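## Task

Slide the yellow divider onto the binder's rings so that each of its two holes goes over a ring, then shut the rings, keeping the sheets already in the binder on them. If a ring punches a fresh hole in the divider, the task fails. It only counts if everything stays in place on its own once the robot lets go.

## Robot and tools

ROBOT AND FRAMES
Two arms, left_arm and right_arm, are mounted on opposite sides of a table and face each other. left_arm's base is on the +y side. The names do not match the left or right of any camera image. Results report poses in one scene frame: the origin is the table centre, +z is up, and the table surface is at z = +0.020 m. Printed hand positions can be slightly wrong, more so when an arm is stretched out. Each gripper has its own axes: the fingers point along its +x, and they open and close along its y. end_effector_position is the point between the finger pads, 3 to 4 cm short of the fingertips.

MOVING ARGUMENTS
A row always has 14 numbers, each in [-1, 1], covering both arms even if only one moves: dx, dy, dz, rx, ry, rz, opening for left_arm, then the same seven for right_arm. dx..rz are offsets, not poses: they are measured in that gripper's own axes, starting from its measured pose when the action begins. 1.0 equals 0.6 m of travel or 180 degrees of turn. rx, ry, rz form a single rotation vector. opening is absolute, not an offset: +1 is fully open (0.088 m); empty fingers touch at about -0.80, and values down to -1 close no further. Going from open to closed needs at least about 0.5 s.

TOOLS
execute_actions(actions): a list of actions run one after another. Each action is a table of up to 15 rows, one row per 1/30 s step; if fewer rows are given, the last row repeats to fill 15 steps. Every row is an offset from the pose at the start of that action, not from the row before. For the first action in a call, the start pose is the last one a result reported. An empty list only returns the current state and images.
move(target, speed, blocking): target is one 14-number row as above; its offsets count from the pose in the latest result that showed one. Each gripper follows a straight line toward its target and both paths finish together, lasting 0.5 to 10 s (longer paths are cut off at 10 s, short of target). Rotation takes the shorter way. speed is the path's top speed in m/s, 0.002 to 0.5, default 0.25; turning is capped at twice that in rad/s. The opening is sent when the move starts. Paths do not avoid obstacles or the other arm, and a gripper may lag, drift, or overshoot the speed, especially near full reach. Fast moves and targets set deep past a contact hit and press harder. With blocking=false the result comes after 0.5 s while the arm keeps going; check with wait(0), and call wait or stop before sending any other action or move.
wait(seconds): 0 to 10; arms hold their last command; returns early if a running move ends.
stop(): brakes the running move; it needs some room, more at high speed; fingers continue.
zoom_image(camera, region): camera is cam_high, cam_low, cam_left_wrist or cam_right_wrist; region is [x0, y0, x1, y1] in pixels from the top-left, at most 504 by 504.
show_instructions(): shows the reference pages (here the binder manual image); moves nothing.
finished_scene(scene): ends the current scene, given its number, and reports whether the task succeeded; irreversible.

CONTROL BEHAVIOUR
Each step, the commanded pose is clipped to within 70 mm and 16 degrees of the measured pose, then joints are driven there by damped inverse kinematics, with position favoured over orientation. After an action the arm goes at most to its last clipped pose, so a far target needs further commands. Joint friction may leave the gripper short or tilted, and tiny moves may not happen; check position and orientation after each move and correct tilt. To keep an arm still, send the offset back to where it should be in the first call of a reply, zeros afterwards, and always its desired opening. Between replies the simulation runs and arms hold their last command.

RESULT LINES
The state line (left_arm: … | right_arm: …) gives each gripper's end_effector_position (m), end_effector_quat_wxyz, and linear and angular velocities. Hand target is the pose the controller is currently steering toward. pose unreachable means the clearance check altered or blocked the named arm's command. grip_measured is finger opening on the command scale; the last Joint positions value is the opening in metres. Readings may be off by up to about 1 mm per gripper. The move: line reports the outcome (done, off_target, moving, held, fault), limits used (paced = command clipped; held = some steps blocked, after which the arm can jump fast), and each gripper's distance from its target. If only one arm is named, the other finished normally.

LIMITS AND HAZARDS
Joint ranges (rad): waist -3.054 to 3.054, shoulder 0.000 to 3.142, elbow 0.000 to 2.356, wrist pitch -1.571 to 1.571, wrist yaw -1.571 to 1.571, wrist roll -3.142 to 3.142. Load limits (N m): waist 17.6, shoulder 21.8, elbow 21.7, wrist pitch 5.74, wrist yaw 5.72, wrist roll 5.36, including held weight; reaching one freezes that arm for 10 s and drops the rest of the call. To hold something, command an opening well under grip_measured; lower squeezes harder, up to about 34 N per pad, and a quick close can overshoot and even spring open. Sustained load heats motors: MOTOR HOT appears from 50 °C; at 95 °C an OVER-TEMPERATURE FAULT holds the arm until cooled, and if that takes 30 to 60 s the arm and gripper lose power and go limp. Avoid arm-to-arm collisions or pressing, knocking anything off the table, ring tears in dividers, drops, slips and slams. Loose objects may occasionally be nudged by an outside push.

Each tool is called by a JSON object that holds its "fn" and its "kwargs".

Reference images:

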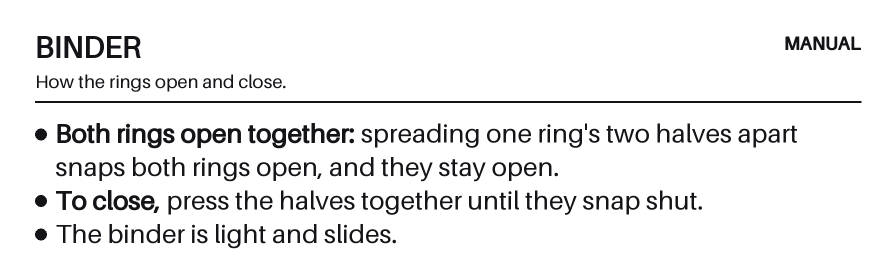

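## Session

{"fn": "execute_actions", "kwargs": {"actions": []}}

Scene clock: 0.00 s.
left_arm: end_effector_position=(+0.0092, +0.2589, +0.1754) grip_measured=+0.837 end_effector_quat_wxyz=(+0.187, +0.553, +0.225, -0.780) end_effector_velocity=(+0.001, +0.002, -0.001) end_effector_angular_velocity=(+0.012, -0.008, +0.019) | right_arm: end_effector_position=(+0.0707, -0.2286, +0.4128) grip_measured=+0.854 end_effector_quat_wxyz=(+0.718, +0.019, -0.023, +0.696) end_effector_velocity=(-0.003, -0.001, -0.001) end_effector_angular_velocity=(-0.003, -0.009, +0.019)
Joint positions: left_arm=[-0.278  1.477  0.973 -0.942  0.303  0.701  0.08 ] | right_arm=[-0.006  0.855  0.659  0.256  0.007 -0.006  0.081]
Joint velocities: left_arm=[-0.002 -0.002 -0.002 -0.007 -0.007 -0.022 -0.   ] | right_arm=[-0.002 -0.007 -0.002 -0.007 -0.022 -0.007 -0.   ]
Motor temperatures (°C, as the motors report them): left_arm=[23 21 21 21 24 25] | right_arm=[22 23 21 23 23 24]
Heat: left arm: hottest wrist roll 25 °C (+0.0 °C/min); right arm: hottest wrist roll 24 °C (+0.0 °C/min).
Hand target (left_arm): +0.009, +0.259, +0.175; -0.187, -0.553, -0.225, +0.780
Hand target (right_arm): +0.071, -0.229, +0.413; +0.718, +0.019, -0.023, +0.696

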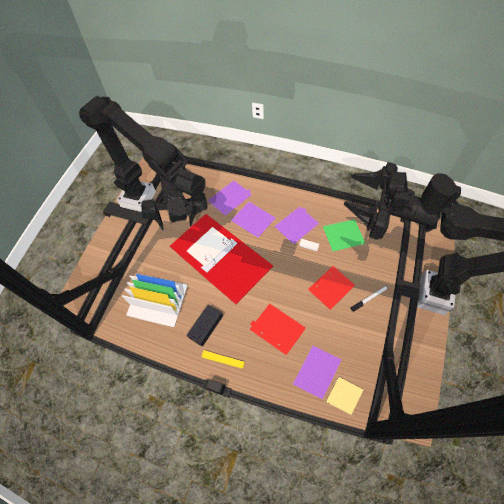

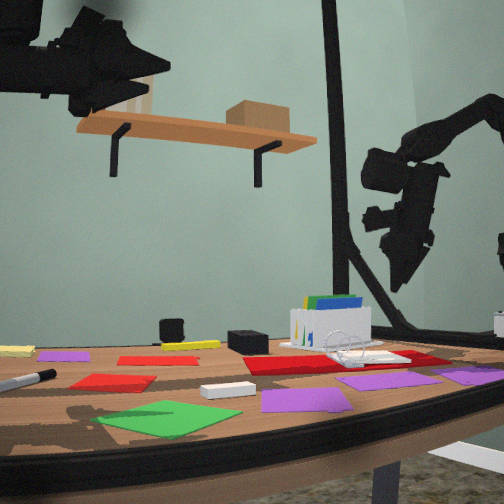

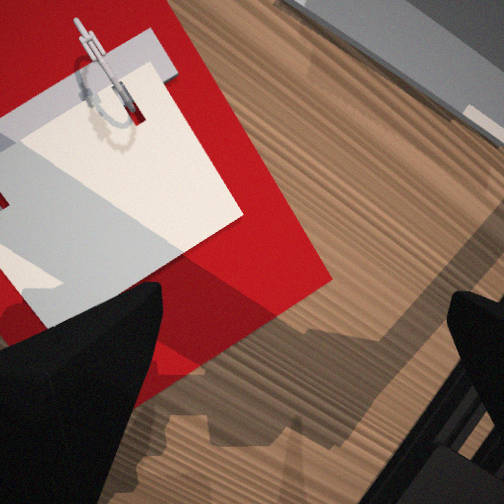

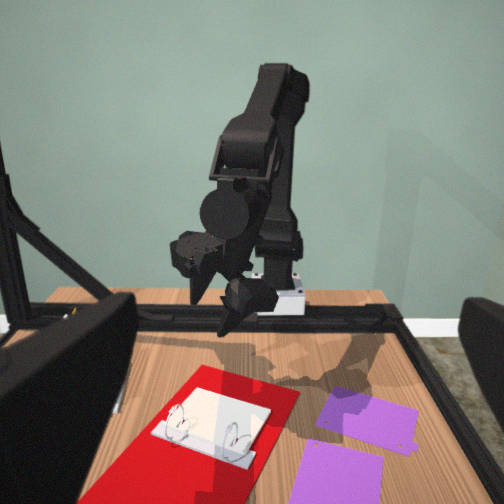

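{"fn": "zoom_image", "kwargs": {"camera": "cam_high", "region": [100, 190, 300, 390]}}

{"fn": "zoom_image", "kwargs": {"camera": "cam_low", "region": [230, 270, 470, 400]}}

{"fn": "zoom_image", "kwargs": {"camera": "cam_right_wrist", "region": [120, 360, 320, 504]}}

{"fn": "zoom_image", "kwargs": {"camera": "cam_left_wrist", "region": [0, 0, 250, 250]}}

Region (100, 190, 300, 390) of cam_high's 504x504 image, scaled by 2.520, with more detail than that image has.

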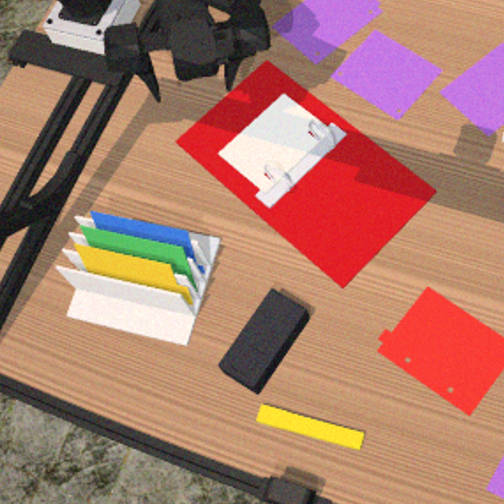

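Region (230, 270, 470, 400) of cam_low's 504x504 image, scaled by 2.100, with more detail than that image has; it fills the top 273 rows of this view, and the rest is white.

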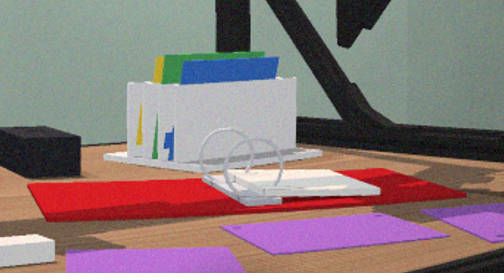

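Region (120, 360, 320, 504) of cam_right_wrist's 504x504 image, scaled by 2.520, with more detail than that image has; it fills the top 363 rows of this view, and the rest is white.

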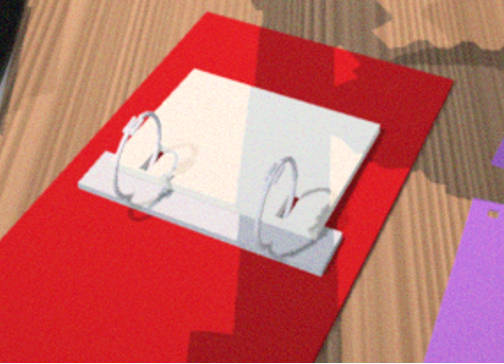

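Region (0, 0, 250, 250) of cam_left_wrist's 504x504 image, scaled by 2.016, with more detail than that image has.

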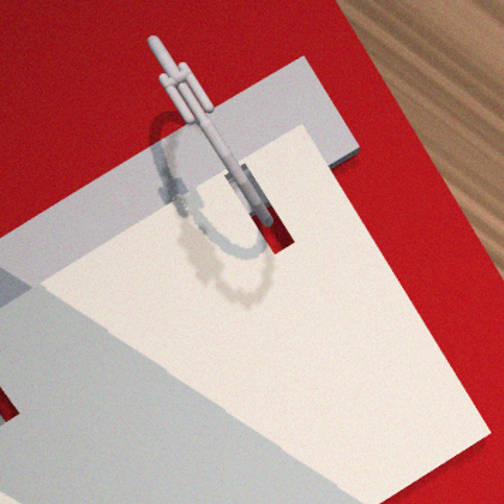

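{"fn": "move", "kwargs": {"target": [-0.098,0.037,0.1283,-0.3063,0.0629,0.0881,1, 0,0,0,0,0,0,1], "speed": 0.3}}

Scene clock: 10.87 s.
left_arm: end_effector_position=(-0.0187, +0.2023, +0.2521) grip_measured=+1.000 end_effector_quat_wxyz=(+0.498, +0.497, +0.501, -0.503) end_effector_velocity=(+0.001, +0.001, +0.001) end_effector_angular_velocity=(-0.001, -0.008, +0.020) | right_arm: end_effector_position=(+0.0707, -0.2286, +0.4128) grip_measured=+1.000 end_effector_quat_wxyz=(+0.718, +0.019, -0.023, +0.696) end_effector_velocity=(-0.000, -0.000, -0.002) end_effector_angular_velocity=(-0.008, -0.022, +0.004)
Joint positions: left_arm=[-0.449  1.799  1.658 -1.424  0.007 -0.421  0.088] | right_arm=[-0.006  0.855  0.659  0.256  0.007 -0.006  0.088]
Joint velocities: left_arm=[-0.002 -0.002  0.002 -0.007 -0.007 -0.022  0.   ] | right_arm=[-0.002 -0.002 -0.002 -0.007 -0.007 -0.022  0.   ]
Motor temperatures (°C, as the motors report them): left_arm=[23 22 23 21 24 25] | right_arm=[22 23 23 25 23 24]
Heat: left arm: hottest wrist roll 25 °C (+0.0 °C/min); right arm: hottest wrist pitch 25 °C (+5.5 °C/min).
Hand target (left_arm): -0.020, +0.200, +0.249; +0.499, +0.501, +0.500, -0.500
Hand target (right_arm): +0.071, -0.229, +0.413; +0.718, +0.019, -0.024, +0.696
Off the commanded pose (left_arm): 0.003 m, 1 deg.
Off the commanded pose (right_arm): 0.000 m, 0 deg.
move: done

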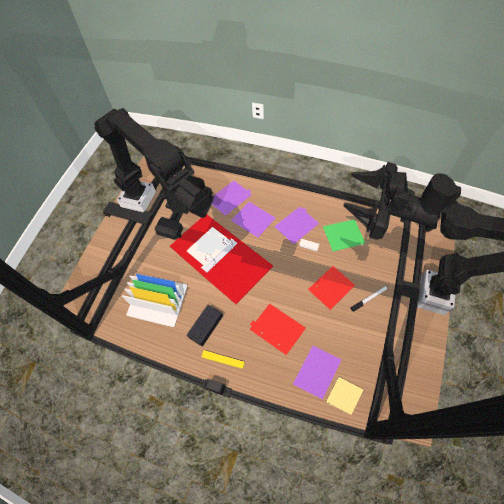

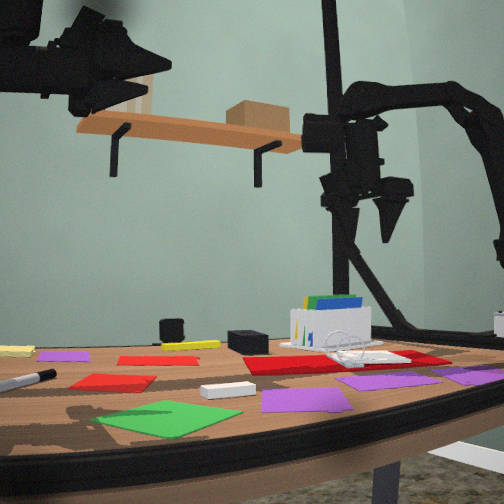

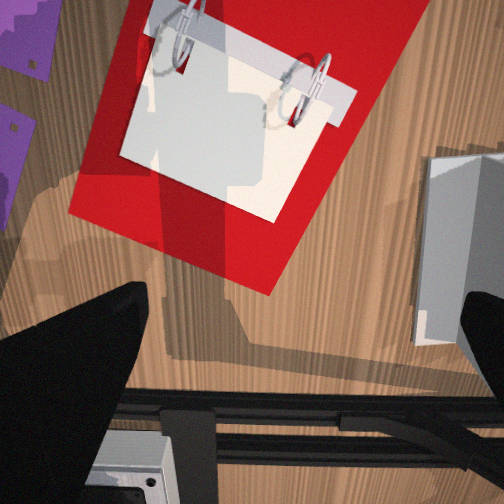

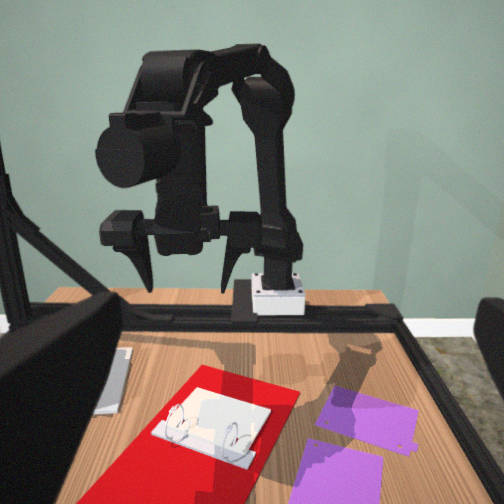

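{"fn": "move", "kwargs": {"target": [0,0,0.1333,0,0,0,1, 0.2405,0.312,-0.535,-0.0023,0.019,-0.1285,1], "speed": 0.3}}

Scene clock: 16.17 s.
left_arm: end_effector_position=(-0.0184, +0.1252, +0.2571) grip_measured=+1.000 end_effector_quat_wxyz=(+0.500, +0.493, +0.499, -0.507) end_effector_velocity=(+0.001, +0.002, -0.002) end_effector_angular_velocity=(+0.014, +0.002, -0.020) | right_arm: end_effector_position=(-0.1140, -0.0640, +0.1014) grip_measured=+1.000 end_effector_quat_wxyz=(+0.842, +0.005, +0.004, +0.540) end_effector_velocity=(+0.001, -0.000, -0.007) end_effector_angular_velocity=(-0.023, -0.011, +0.005)
Joint positions: left_arm=[-0.37   2.106  2.107 -1.554  0.007 -0.343  0.088] | right_arm=[0.625 2.581 1.21  1.368 1.036 0.015 0.088]
Joint velocities: left_arm=[ 0.002  0.002 -0.002 -0.007  0.007  0.022  0.   ] | right_arm=[-0.002  0.007 -0.002 -0.022 -0.007  0.007  0.   ]
Motor temperatures (°C, as the motors report them): left_arm=[23 23 24 21 24 25] | right_arm=[22 24 24 26 23 24]
Heat: left arm: hottest wrist roll 25 °C (+0.0 °C/min); right arm: hottest wrist pitch 26 °C (+7.4 °C/min).
Hand target (left_arm): -0.018, +0.123, +0.252; +0.498, +0.497, +0.501, -0.504
Hand target (right_arm): -0.113, -0.064, +0.096; +0.843, -0.000, +0.003, +0.538
Off the commanded pose (left_arm): 0.006 m, 1 deg.
Off the commanded pose (right_arm): 0.007 m, 1 deg.
move: done

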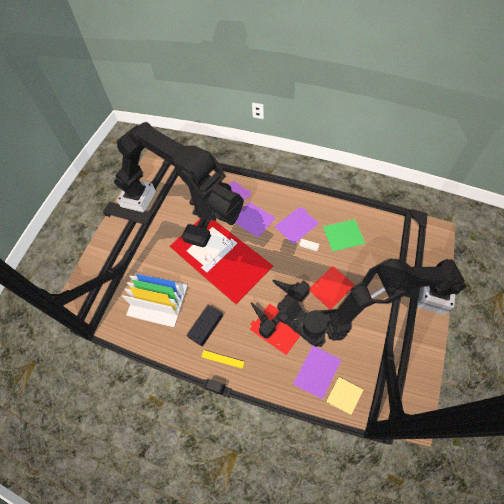

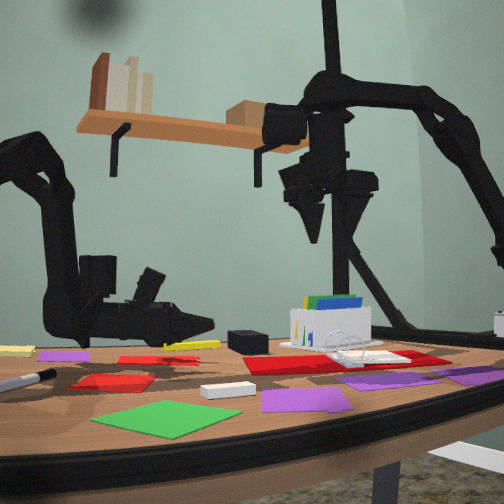

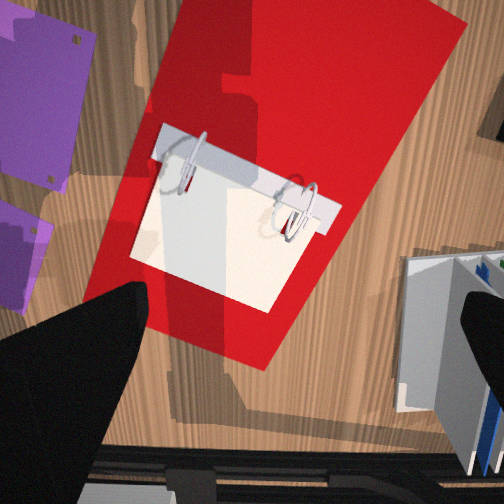

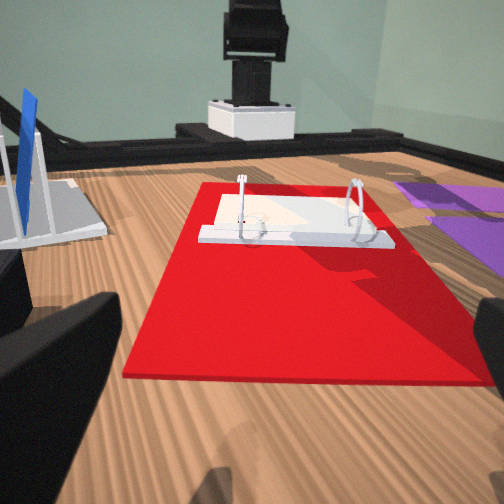

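{"fn": "zoom_image", "kwargs": {"camera": "cam_left_wrist", "region": [130, 90, 370, 330]}}

{"fn": "zoom_image", "kwargs": {"camera": "cam_right_wrist", "region": [180, 150, 420, 270]}}

Region (130, 90, 370, 330) of cam_left_wrist's 504x504 image, scaled by 2.100, with more detail than that image has.

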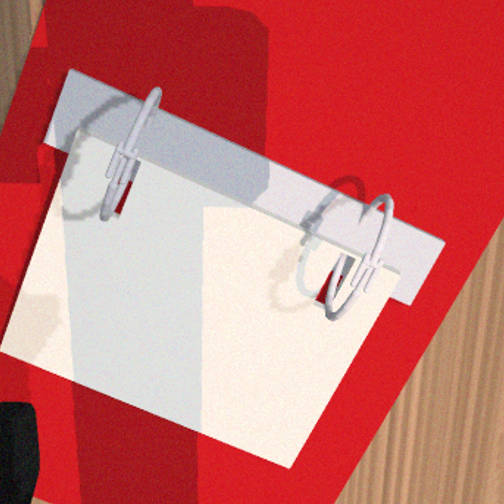

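Region (180, 150, 420, 270) of cam_right_wrist's 504x504 image, scaled by 2.100, with more detail than that image has.

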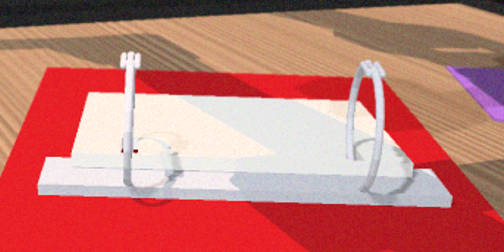

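{"fn": "move", "kwargs": {"target": [0.234,0.191,0.0155,0.5897,-0.1545,-0.2465,-0.85, 0,0,0,0,0,0,1], "speed": 0.35}}

Scene clock: 27.97 s.
left_arm: end_effector_position=(+0.0930, +0.1143, +0.1216) grip_measured=-0.796 end_effector_quat_wxyz=(+0.181, -0.374, +0.083, +0.905) end_effector_velocity=(-0.001, +0.006, +0.001) end_effector_angular_velocity=(+0.023, +0.000, -0.011) | right_arm: end_effector_position=(-0.1139, -0.0640, +0.1010) grip_measured=+1.000 end_effector_quat_wxyz=(+0.842, +0.005, +0.004, +0.540) end_effector_velocity=(+0.005, +0.001, -0.003) end_effector_angular_velocity=(-0.021, -0.019, -0.015)
Joint positions: left_arm=[ 0.141  2.458  1.951 -1.547  0.644  2.31   0.   ] | right_arm=[0.625 2.582 1.211 1.368 1.036 0.015 0.088]
Joint velocities: left_arm=[-0.002 -0.002 -0.007 -0.022 -0.007  0.007 -0.   ] | right_arm=[-0.007 -0.002 -0.002 -0.022  0.007 -0.007  0.   ]
Motor temperatures (°C, as the motors report them): left_arm=[23 26 25 21 24 25] | right_arm=[22 27 24 26 23 24]
Heat: left arm: hottest shoulder 26 °C (+2.1 °C/min); right arm: hottest shoulder 27 °C (+6.4 °C/min).
Hand target (left_arm): +0.094, +0.115, +0.115; +0.186, -0.374, +0.078, +0.905
Hand target (right_arm): -0.114, -0.064, +0.101; +0.842, +0.005, +0.004, +0.540
Off the commanded pose (left_arm): 0.006 m, 1 deg.
Off the commanded pose (right_arm): 0.000 m, 0 deg.
move: done

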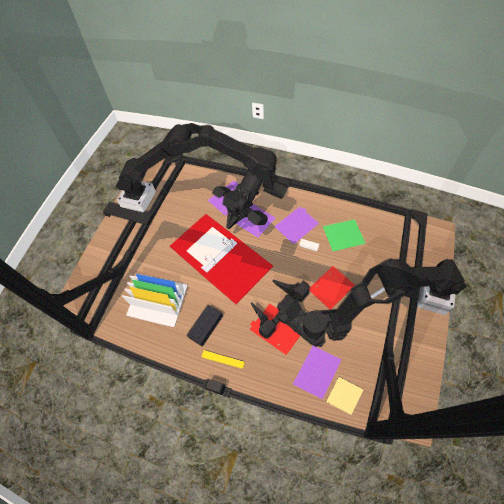

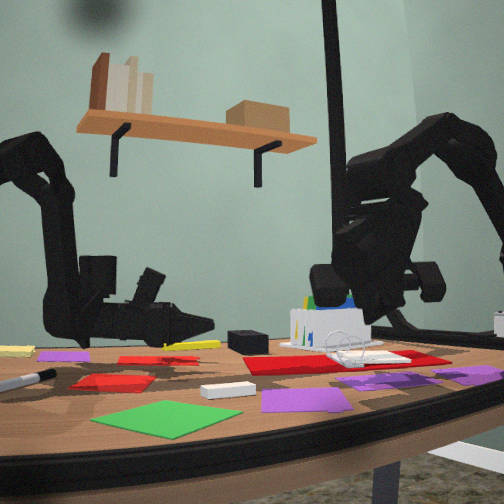

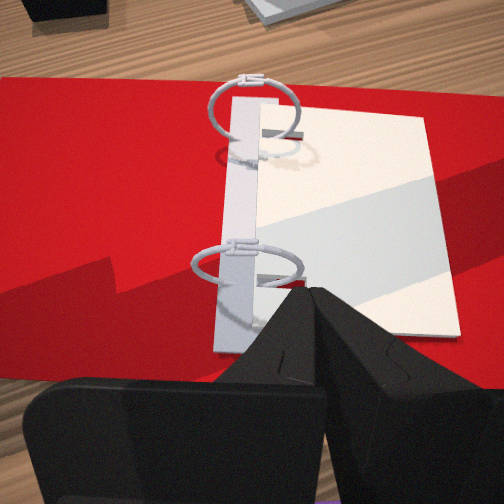

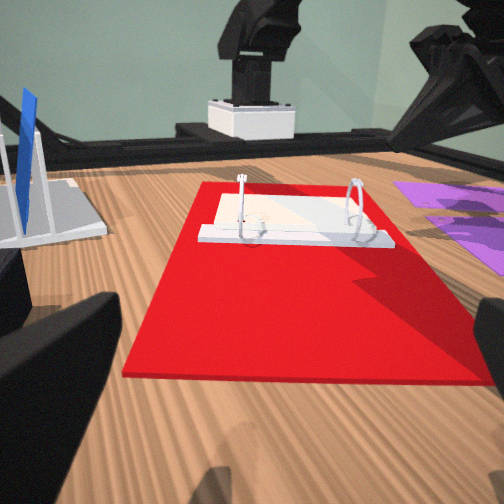

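{"fn": "move", "kwargs": {"target": [0.0583,0.0267,-0.0183,0,0,0,-0.85, 0,0,0,0,0,0,1], "speed": 0.1}}

Scene clock: 30.47 s.
left_arm: end_effector_position=(+0.0725, +0.1028, +0.0971) grip_measured=-0.796 end_effector_quat_wxyz=(+0.178, -0.380, +0.095, +0.903) end_effector_velocity=(+0.001, +0.005, +0.000) end_effector_angular_velocity=(+0.048, -0.027, +0.015) | right_arm: end_effector_position=(-0.1139, -0.0640, +0.1010) grip_measured=+1.000 end_effector_quat_wxyz=(+0.842, +0.005, +0.004, +0.540) end_effector_velocity=(+0.002, -0.000, -0.001) end_effector_angular_velocity=(-0.003, +0.002, -0.010)
Joint positions: left_arm=[ 0.09   2.497  1.936 -1.433  0.662  2.254  0.   ] | right_arm=[0.625 2.582 1.211 1.368 1.036 0.015 0.088]
Joint velocities: left_arm=[-0.002 -0.002 -0.002 -0.022 -0.022 -0.037 -0.   ] | right_arm=[-0.002 -0.002 -0.002 -0.007  0.007  0.007  0.   ]
Motor temperatures (°C, as the motors report them): left_arm=[23 27 25 21 24 25] | right_arm=[22 28 24 27 23 24]
Heat: left arm: hottest shoulder 27 °C (+3.9 °C/min); right arm: hottest shoulder 28 °C (+7.9 °C/min).
Hand target (left_arm): +0.071, +0.106, +0.089; +0.181, -0.375, +0.083, +0.905
Hand target (right_arm): -0.114, -0.064, +0.101; +0.842, +0.005, +0.004, +0.540
Off the commanded pose (left_arm): 0.009 m, 2 deg.
Off the commanded pose (right_arm): 0.000 m, 0 deg.
move: off_target (left_arm)

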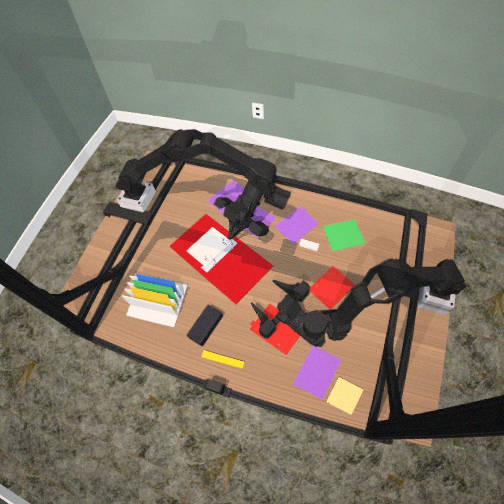

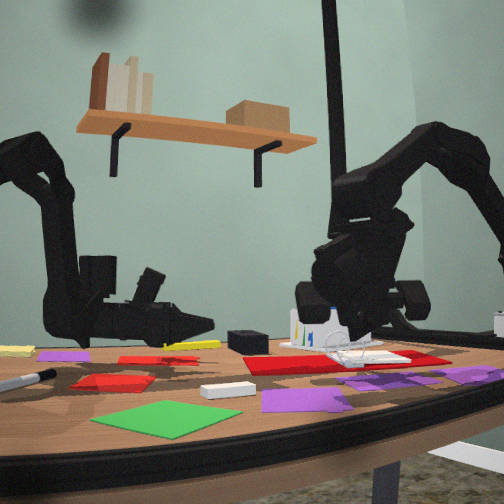

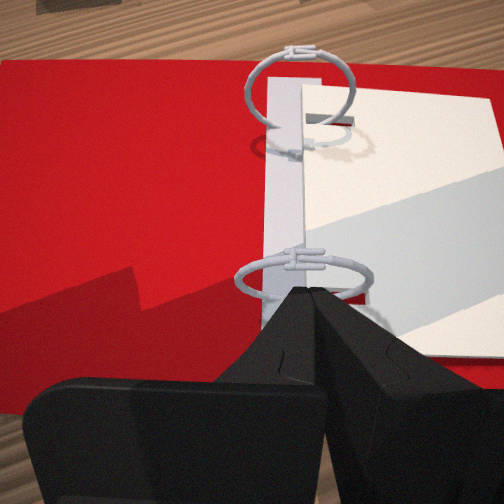

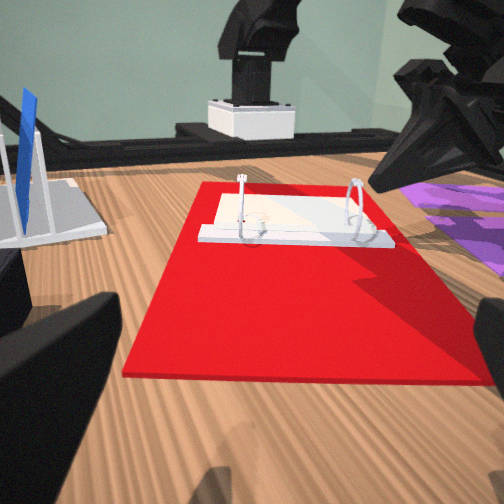

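{"fn": "zoom_image", "kwargs": {"camera": "cam_right_wrist", "region": [300, 130, 460, 270]}}

Region (300, 130, 460, 270) of cam_right_wrist's 504x504 image, scaled by 3.150, with more detail than that image has; it fills the top 441 rows of this view, and the rest is white.

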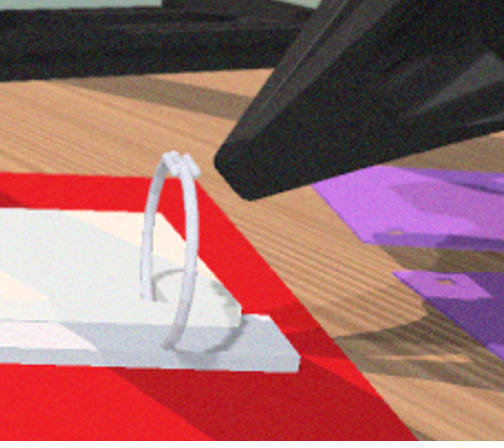

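{"fn": "move", "kwargs": {"target": [0.024,-0.003,-0.0232,-0.0078,-0.0059,-0.0085,-0.85, 0,0,0,0,0,0,1], "speed": 0.05}}

{"fn": "zoom_image", "kwargs": {"camera": "cam_right_wrist", "region": [300, 130, 460, 270]}}

Scene clock: 33.43 s.
left_arm: end_effector_position=(+0.0724, +0.1039, +0.0832) grip_measured=-0.796 end_effector_quat_wxyz=(+0.184, -0.376, +0.081, +0.905) end_effector_velocity=(+0.000, -0.003, +0.004) end_effector_angular_velocity=(-0.007, -0.010, -0.000) | right_arm: end_effector_position=(-0.1139, -0.0640, +0.1010) grip_measured=+1.000 end_effector_quat_wxyz=(+0.842, +0.005, +0.004, +0.540) end_effector_velocity=(-0.003, +0.003, +0.005) end_effector_angular_velocity=(+0.011, +0.003, +0.020)
Joint positions: left_arm=[ 0.09   2.539  1.948 -1.433  0.662  2.254  0.   ] | right_arm=[0.625 2.582 1.211 1.368 1.036 0.015 0.088]
Joint velocities: left_arm=[-0.002 -0.002  0.017 -0.007 -0.007 -0.007 -0.   ] | right_arm=[-0.002 -0.007  0.002  0.007 -0.022 -0.007  0.   ]
Motor temperatures (°C, as the motors report them): left_arm=[23 27 25 21 24 25] | right_arm=[22 28 24 27 23 24]
Heat: left arm: hottest shoulder 27 °C (+3.6 °C/min); right arm: hottest shoulder 28 °C (+7.2 °C/min).
Hand target (left_arm): +0.073, +0.104, +0.077; +0.187, -0.375, +0.077, +0.905
Hand target (right_arm): -0.114, -0.064, +0.101; +0.842, +0.005, +0.004, +0.540
Off the commanded pose (left_arm): 0.006 m, 1 deg.
Off the commanded pose (right_arm): 0.000 m, 0 deg.
move: done

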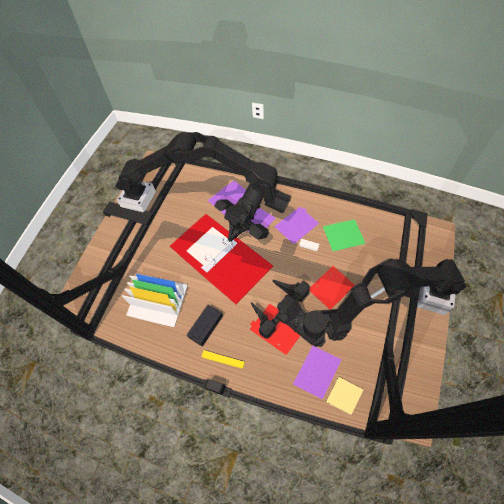

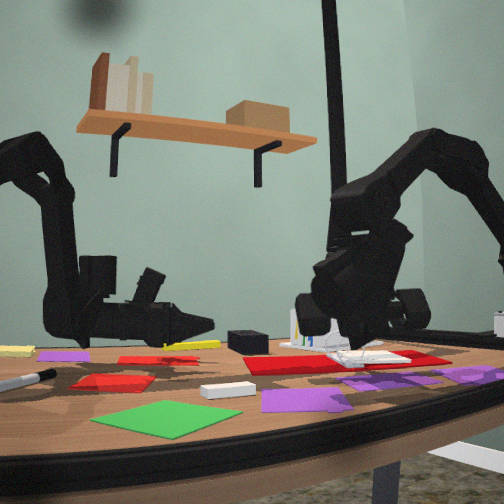

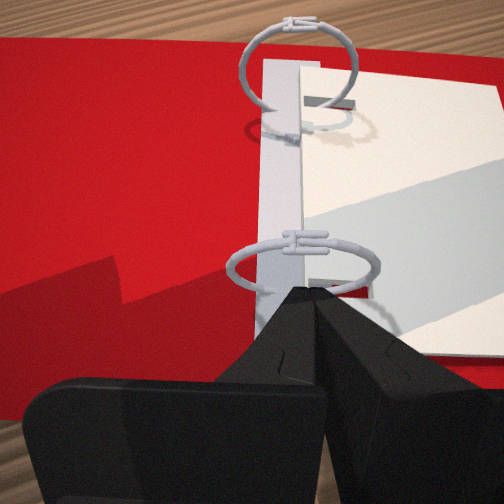

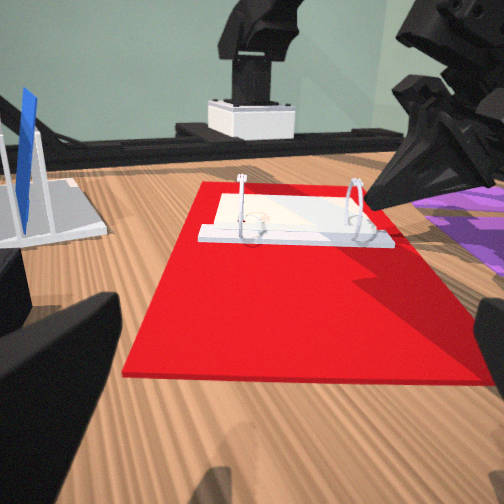

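Region (300, 130, 460, 270) of cam_right_wrist's 504x504 image, scaled by 3.150, with more detail than that image has; it fills the top 441 rows of this view, and the rest is white.

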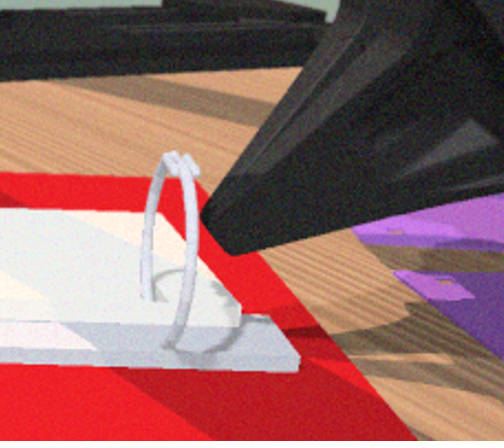

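{"fn": "move", "kwargs": {"target": [0.039,0,0.0035,0,0,0,-0.85, 0,0,0,0,0,0,1], "speed": 0.04}}

{"fn": "zoom_image", "kwargs": {"camera": "cam_right_wrist", "region": [300, 130, 460, 270]}}

Scene clock: 34.87 s.
left_arm: end_effector_position=(+0.0591, +0.1086, +0.0674) grip_measured=-0.796 end_effector_quat_wxyz=(+0.182, -0.377, +0.082, +0.904) end_effector_velocity=(-0.001, +0.006, +0.001) end_effector_angular_velocity=(+0.032, -0.011, +0.010) | right_arm: end_effector_position=(-0.1139, -0.0640, +0.1010) grip_measured=+1.000 end_effector_quat_wxyz=(+0.842, +0.005, +0.004, +0.540) end_effector_velocity=(-0.002, -0.000, -0.001) end_effector_angular_velocity=(-0.015, -0.024, +0.010)
Joint positions: left_arm=[ 0.061  2.529  1.867 -1.335  0.673  2.216  0.   ] | right_arm=[0.625 2.582 1.211 1.368 1.036 0.015 0.088]
Joint velocities: left_arm=[-0.002 -0.012 -0.022 -0.007 -0.007 -0.022 -0.   ] | right_arm=[ 0.002 -0.002 -0.002 -0.007 -0.007 -0.022  0.   ]
Motor temperatures (°C, as the motors report them): left_arm=[23 28 25 21 24 25] | right_arm=[22 29 24 27 23 24]
Heat: left arm: hottest shoulder 28 °C (+5.2 °C/min); right arm: hottest shoulder 29 °C (+8.6 °C/min).
Hand target (left_arm): +0.056, +0.111, +0.068; +0.184, -0.376, +0.081, +0.905
Hand target (right_arm): -0.114, -0.064, +0.101; +0.842, +0.005, +0.004, +0.540
Off the commanded pose (left_arm): 0.004 m, 0 deg.
Off the commanded pose (right_arm): 0.000 m, 0 deg.
move: done

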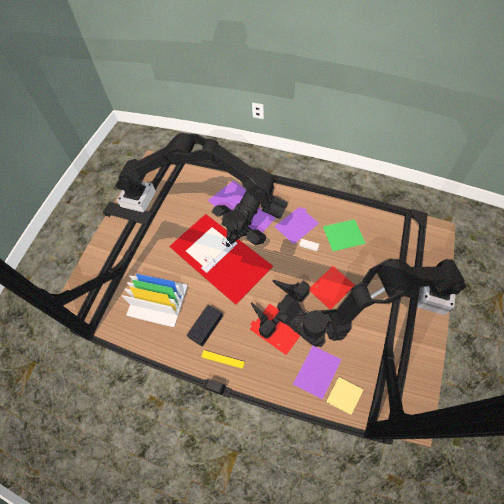

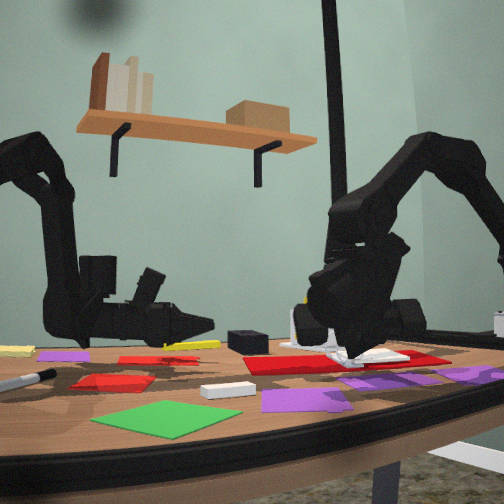

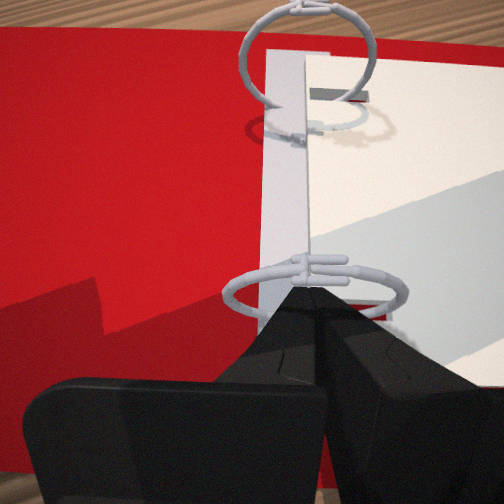

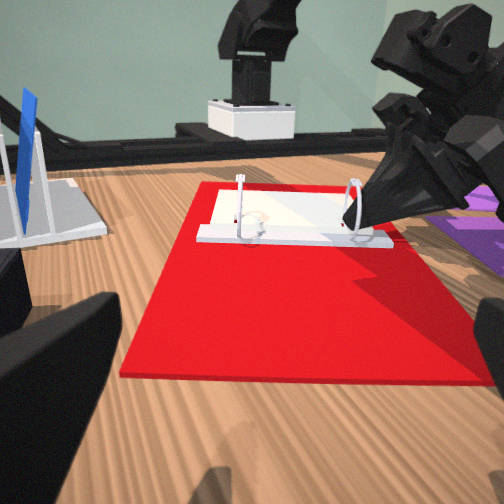

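Region (300, 130, 460, 270) of cam_right_wrist's 504x504 image, scaled by 3.150, with more detail than that image has; it fills the top 441 rows of this view, and the rest is white.

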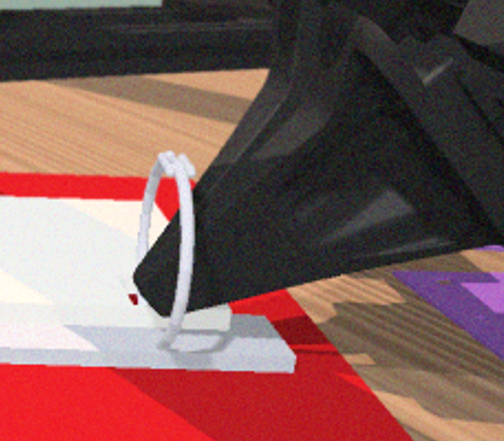

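{"fn": "move", "kwargs": {"target": [0.003,-0.001,0.0195,0,0,0,-0.85, 0,0,0,0,0,0,1], "speed": 0.03}}

{"fn": "zoom_image", "kwargs": {"camera": "cam_right_wrist", "region": [300, 130, 460, 270]}}

Scene clock: 36.10 s.
left_arm: end_effector_position=(+0.0519, +0.1120, +0.0699) grip_measured=-0.796 end_effector_quat_wxyz=(+0.185, -0.378, +0.080, +0.904) end_effector_velocity=(-0.000, +0.002, +0.002) end_effector_angular_velocity=(+0.017, -0.012, +0.010) | right_arm: end_effector_position=(-0.1139, -0.0640, +0.1010) grip_measured=+1.000 end_effector_quat_wxyz=(+0.842, +0.005, +0.004, +0.540) end_effector_velocity=(-0.001, +0.001, -0.003) end_effector_angular_velocity=(-0.007, -0.000, +0.020)
Joint positions: left_arm=[ 0.044  2.509  1.84  -1.321  0.675  2.197  0.   ] | right_arm=[0.625 2.582 1.211 1.368 1.036 0.015 0.088]
Joint velocities: left_arm=[-0.002 -0.007 -0.002 -0.007 -0.007 -0.022 -0.   ] | right_arm=[-0.002  0.002 -0.002 -0.007 -0.022  0.007  0.   ]
Motor temperatures (°C, as the motors report them): left_arm=[23 29 25 21 24 25] | right_arm=[22 29 24 27 23 24]
Heat: left arm: hottest shoulder 29 °C (+6.6 °C/min); right arm: hottest shoulder 29 °C (+8.3 °C/min).
Hand target (left_arm): +0.051, +0.113, +0.074; +0.182, -0.377, +0.082, +0.904
Hand target (right_arm): -0.114, -0.064, +0.101; +0.842, +0.005, +0.004, +0.540
Off the commanded pose (left_arm): 0.005 m, 0 deg.
Off the commanded pose (right_arm): 0.000 m, 0 deg.
move: done

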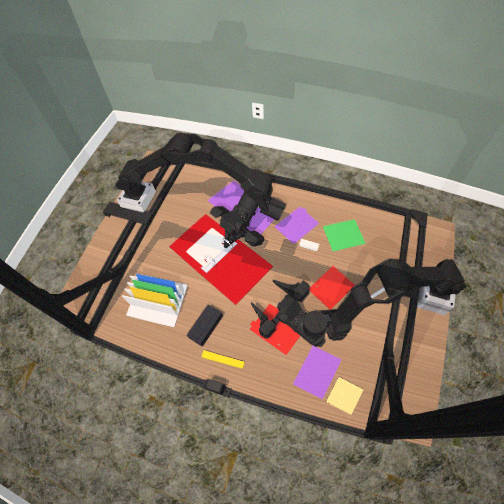

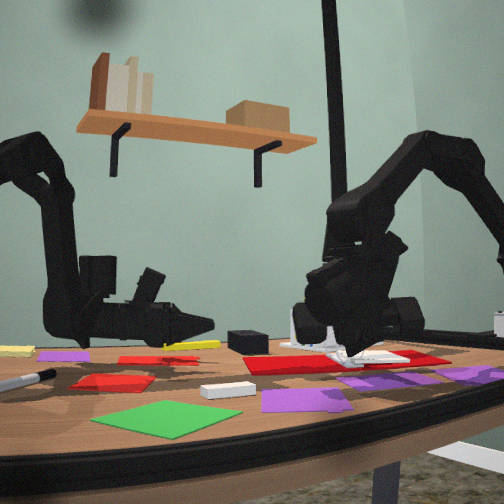

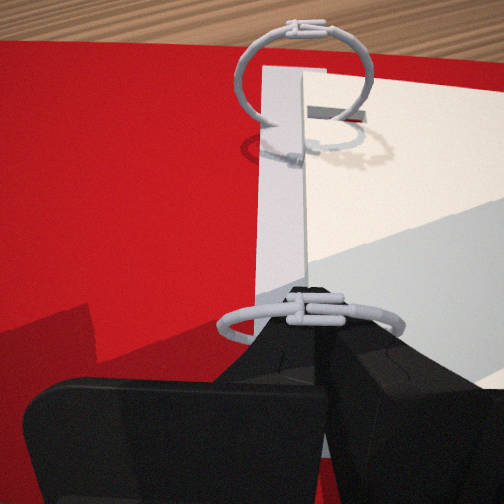

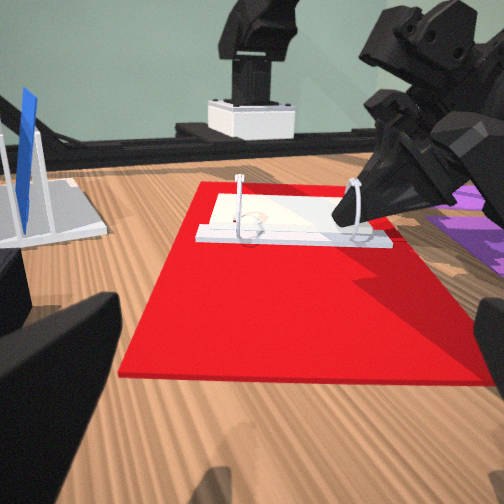

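Region (300, 130, 460, 270) of cam_right_wrist's 504x504 image, scaled by 3.150, with more detail than that image has; it fills the top 441 rows of this view, and the rest is white.

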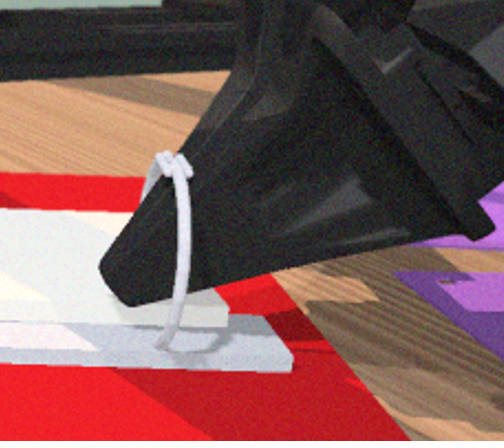

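{"fn": "execute_actions", "kwargs": {"actions": [[[0,0,0,0,0,0,-0.78,0,0,0,0,0,0,1],[0,0,0,0,0,0,-0.76,0,0,0,0,0,0,1],[0,0,0,0,0,0,-0.74,0,0,0,0,0,0,1],[0,0,0,0,0,0,-0.72,0,0,0,0,0,0,1],[0,0,0,0,0,0,-0.70,0,0,0,0,0,0,1],[0,0,0,0,0,0,-0.68,0,0,0,0,0,0,1],[0,0,0,0,0,0,-0.66,0,0,0,0,0,0,1],[0,0,0,0,0,0,-0.64,0,0,0,0,0,0,1],[0,0,0,0,0,0,-0.62,0,0,0,0,0,0,1],[0,0,0,0,0,0,-0.60,0,0,0,0,0,0,1],[0,0,0,0,0,0,-0.58,0,0,0,0,0,0,1],[0,0,0,0,0,0,-0.56,0,0,0,0,0,0,1],[0,0,0,0,0,0,-0.54,0,0,0,0,0,0,1],[0,0,0,0,0,0,-0.52,0,0,0,0,0,0,1],[0,0,0,0,0,0,-0.50,0,0,0,0,0,0,1]],[[0,0,0,0,0,0,-0.48,0,0,0,0,0,0,1],[0,0,0,0,0,0,-0.46,0,0,0,0,0,0,1],[0,0,0,0,0,0,-0.44,0,0,0,0,0,0,1],[0,0,0,0,0,0,-0.42,0,0,0,0,0,0,1],[0,0,0,0,0,0,-0.40,0,0,0,0,0,0,1],[0,0,0,0,0,0,-0.38,0,0,0,0,0,0,1],[0,0,0,0,0,0,-0.36,0,0,0,0,0,0,1],[0,0,0,0,0,0,-0.34,0,0,0,0,0,0,1],[0,0,0,0,0,0,-0.32,0,0,0,0,0,0,1],[0,0,0,0,0,0,-0.30,0,0,0,0,0,0,1]]]}}

Scene clock: 38.43 s.
left_arm: end_effector_position=(+0.0532, +0.1119, +0.0692) grip_measured=-0.394 end_effector_quat_wxyz=(+0.186, -0.382, +0.082, +0.902) end_effector_velocity=(+0.003, +0.004, -0.003) end_effector_angular_velocity=(+0.023, -0.021, -0.001) | right_arm: end_effector_position=(-0.1139, -0.0640, +0.1010) grip_measured=+1.000 end_effector_quat_wxyz=(+0.842, +0.005, +0.004, +0.540) end_effector_velocity=(+0.000, +0.001, -0.001) end_effector_angular_velocity=(-0.015, -0.024, +0.005)
Joint positions: left_arm=[ 0.044  2.508  1.84  -1.318  0.667  2.198  0.02 ] | right_arm=[0.625 2.582 1.211 1.368 1.036 0.015 0.088]
Joint velocities: left_arm=[ 0.002  0.002 -0.007 -0.007 -0.022 -0.007 -0.   ] | right_arm=[-0.002 -0.002 -0.002 -0.007 -0.007 -0.022  0.   ]
Motor temperatures (°C, as the motors report them): left_arm=[23 30 25 21 24 25] | right_arm=[22 30 24 27 23 24]
Heat: left arm: hottest shoulder 30 °C (+7.8 °C/min); right arm: hottest shoulder 30 °C (+9.4 °C/min).
Hand target (left_arm): +0.053, +0.112, +0.070; +0.185, -0.381, +0.081, +0.902
Hand target (right_arm): -0.114, -0.064, +0.101; +0.842, +0.005, +0.004, +0.540
Off the commanded pose (left_arm): 0.001 m, 0 deg.
Off the commanded pose (right_arm): 0.000 m, 0 deg.

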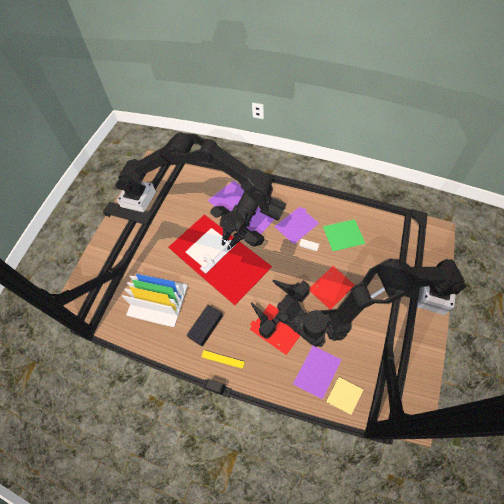

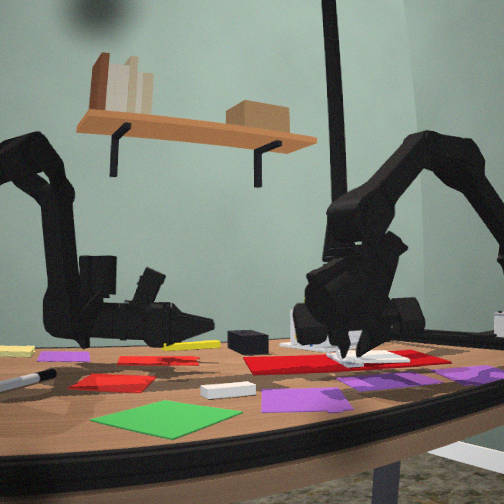

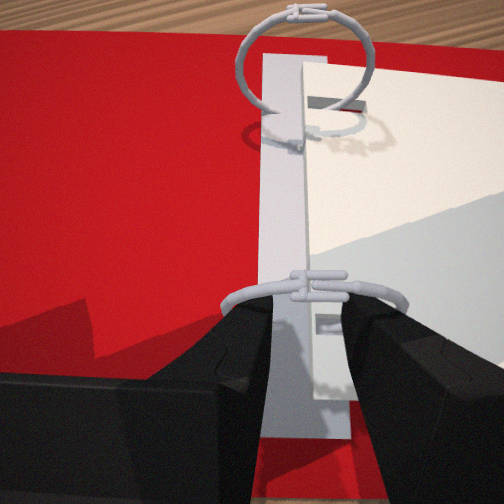

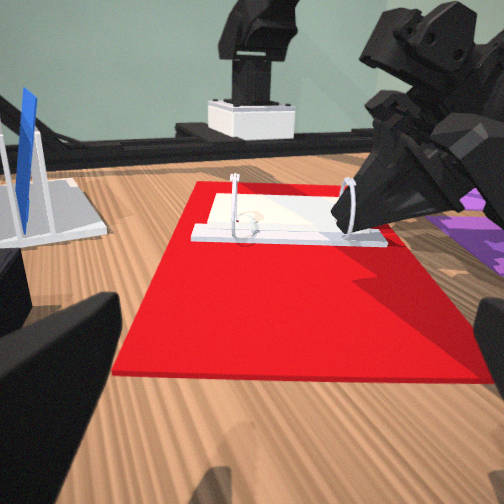

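{"fn": "execute_actions", "kwargs": {"actions": [[[0,0,0,0,0,0,-0.28,0,0,0,0,0,0,1],[0,0,0,0,0,0,-0.26,0,0,0,0,0,0,1],[0,0,0,0,0,0,-0.24,0,0,0,0,0,0,1],[0,0,0,0,0,0,-0.22,0,0,0,0,0,0,1],[0,0,0,0,0,0,-0.20,0,0,0,0,0,0,1],[0,0,0,0,0,0,-0.18,0,0,0,0,0,0,1],[0,0,0,0,0,0,-0.16,0,0,0,0,0,0,1],[0,0,0,0,0,0,-0.14,0,0,0,0,0,0,1],[0,0,0,0,0,0,-0.12,0,0,0,0,0,0,1],[0,0,0,0,0,0,-0.10,0,0,0,0,0,0,1]]]}}

Scene clock: 39.50 s.
left_arm: end_effector_position=(+0.0532, +0.1119, +0.0692) grip_measured=-0.392 end_effector_quat_wxyz=(+0.186, -0.382, +0.082, +0.902) end_effector_velocity=(-0.002, -0.001, +0.001) end_effector_angular_velocity=(-0.003, +0.004, +0.006) | right_arm: end_effector_position=(-0.1139, -0.0641, +0.1008) grip_measured=+1.000 end_effector_quat_wxyz=(+0.842, +0.005, +0.004, +0.540) end_effector_velocity=(-0.002, +0.002, -0.001) end_effector_angular_velocity=(-0.015, -0.024, +0.020)
Joint positions: left_arm=[ 0.044  2.508  1.84  -1.318  0.667  2.198  0.02 ] | right_arm=[0.625 2.582 1.211 1.368 1.036 0.015 0.088]
Joint velocities: left_arm=[-0.002 -0.002 -0.002  0.007  0.007 -0.007 -0.   ] | right_arm=[-0.002 -0.002 -0.002 -0.007 -0.022 -0.022  0.   ]
Motor temperatures (°C, as the motors report them): left_arm=[23 30 25 22 24 25] | right_arm=[22 30 24 27 23 24]
Heat: left arm: hottest shoulder 30 °C (+7.6 °C/min); right arm: hottest shoulder 30 °C (+9.1 °C/min).
Hand target (left_arm): +0.053, +0.112, +0.069; +0.186, -0.382, +0.082, +0.902
Hand target (right_arm): -0.114, -0.064, +0.101; +0.842, +0.005, +0.004, +0.540
Off the commanded pose (left_arm): 0.000 m, 0 deg.
Off the commanded pose (right_arm): 0.000 m, 0 deg.

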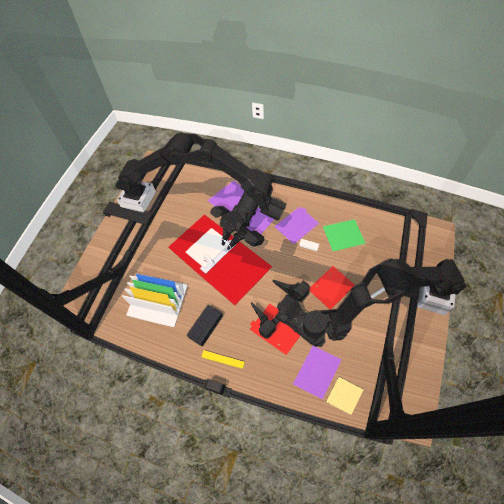

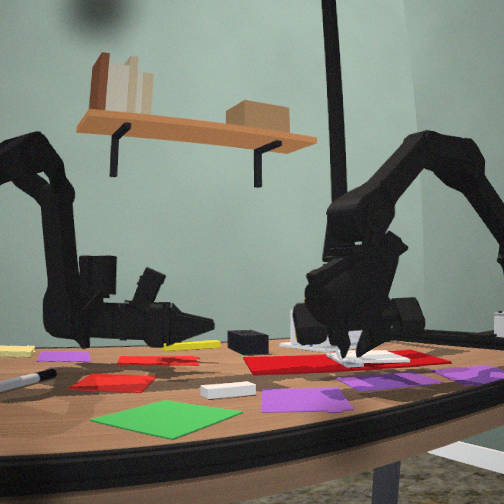

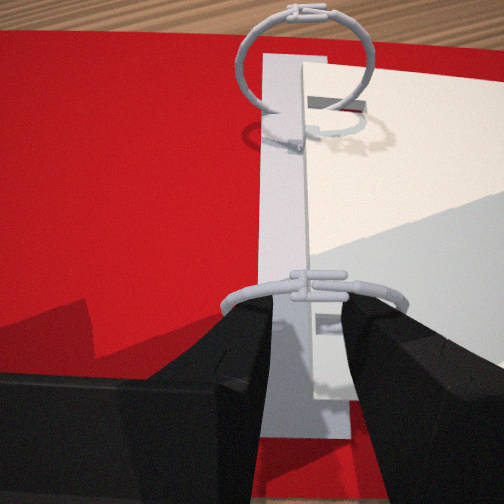

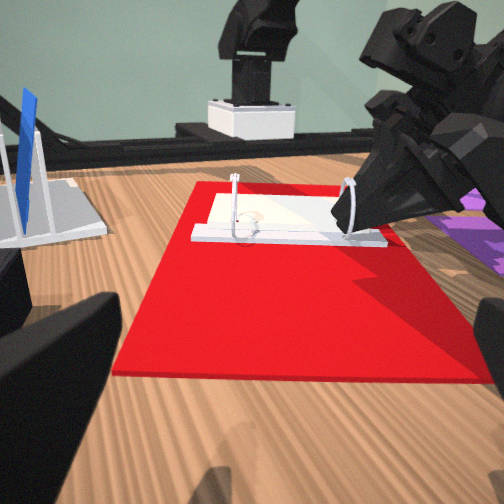

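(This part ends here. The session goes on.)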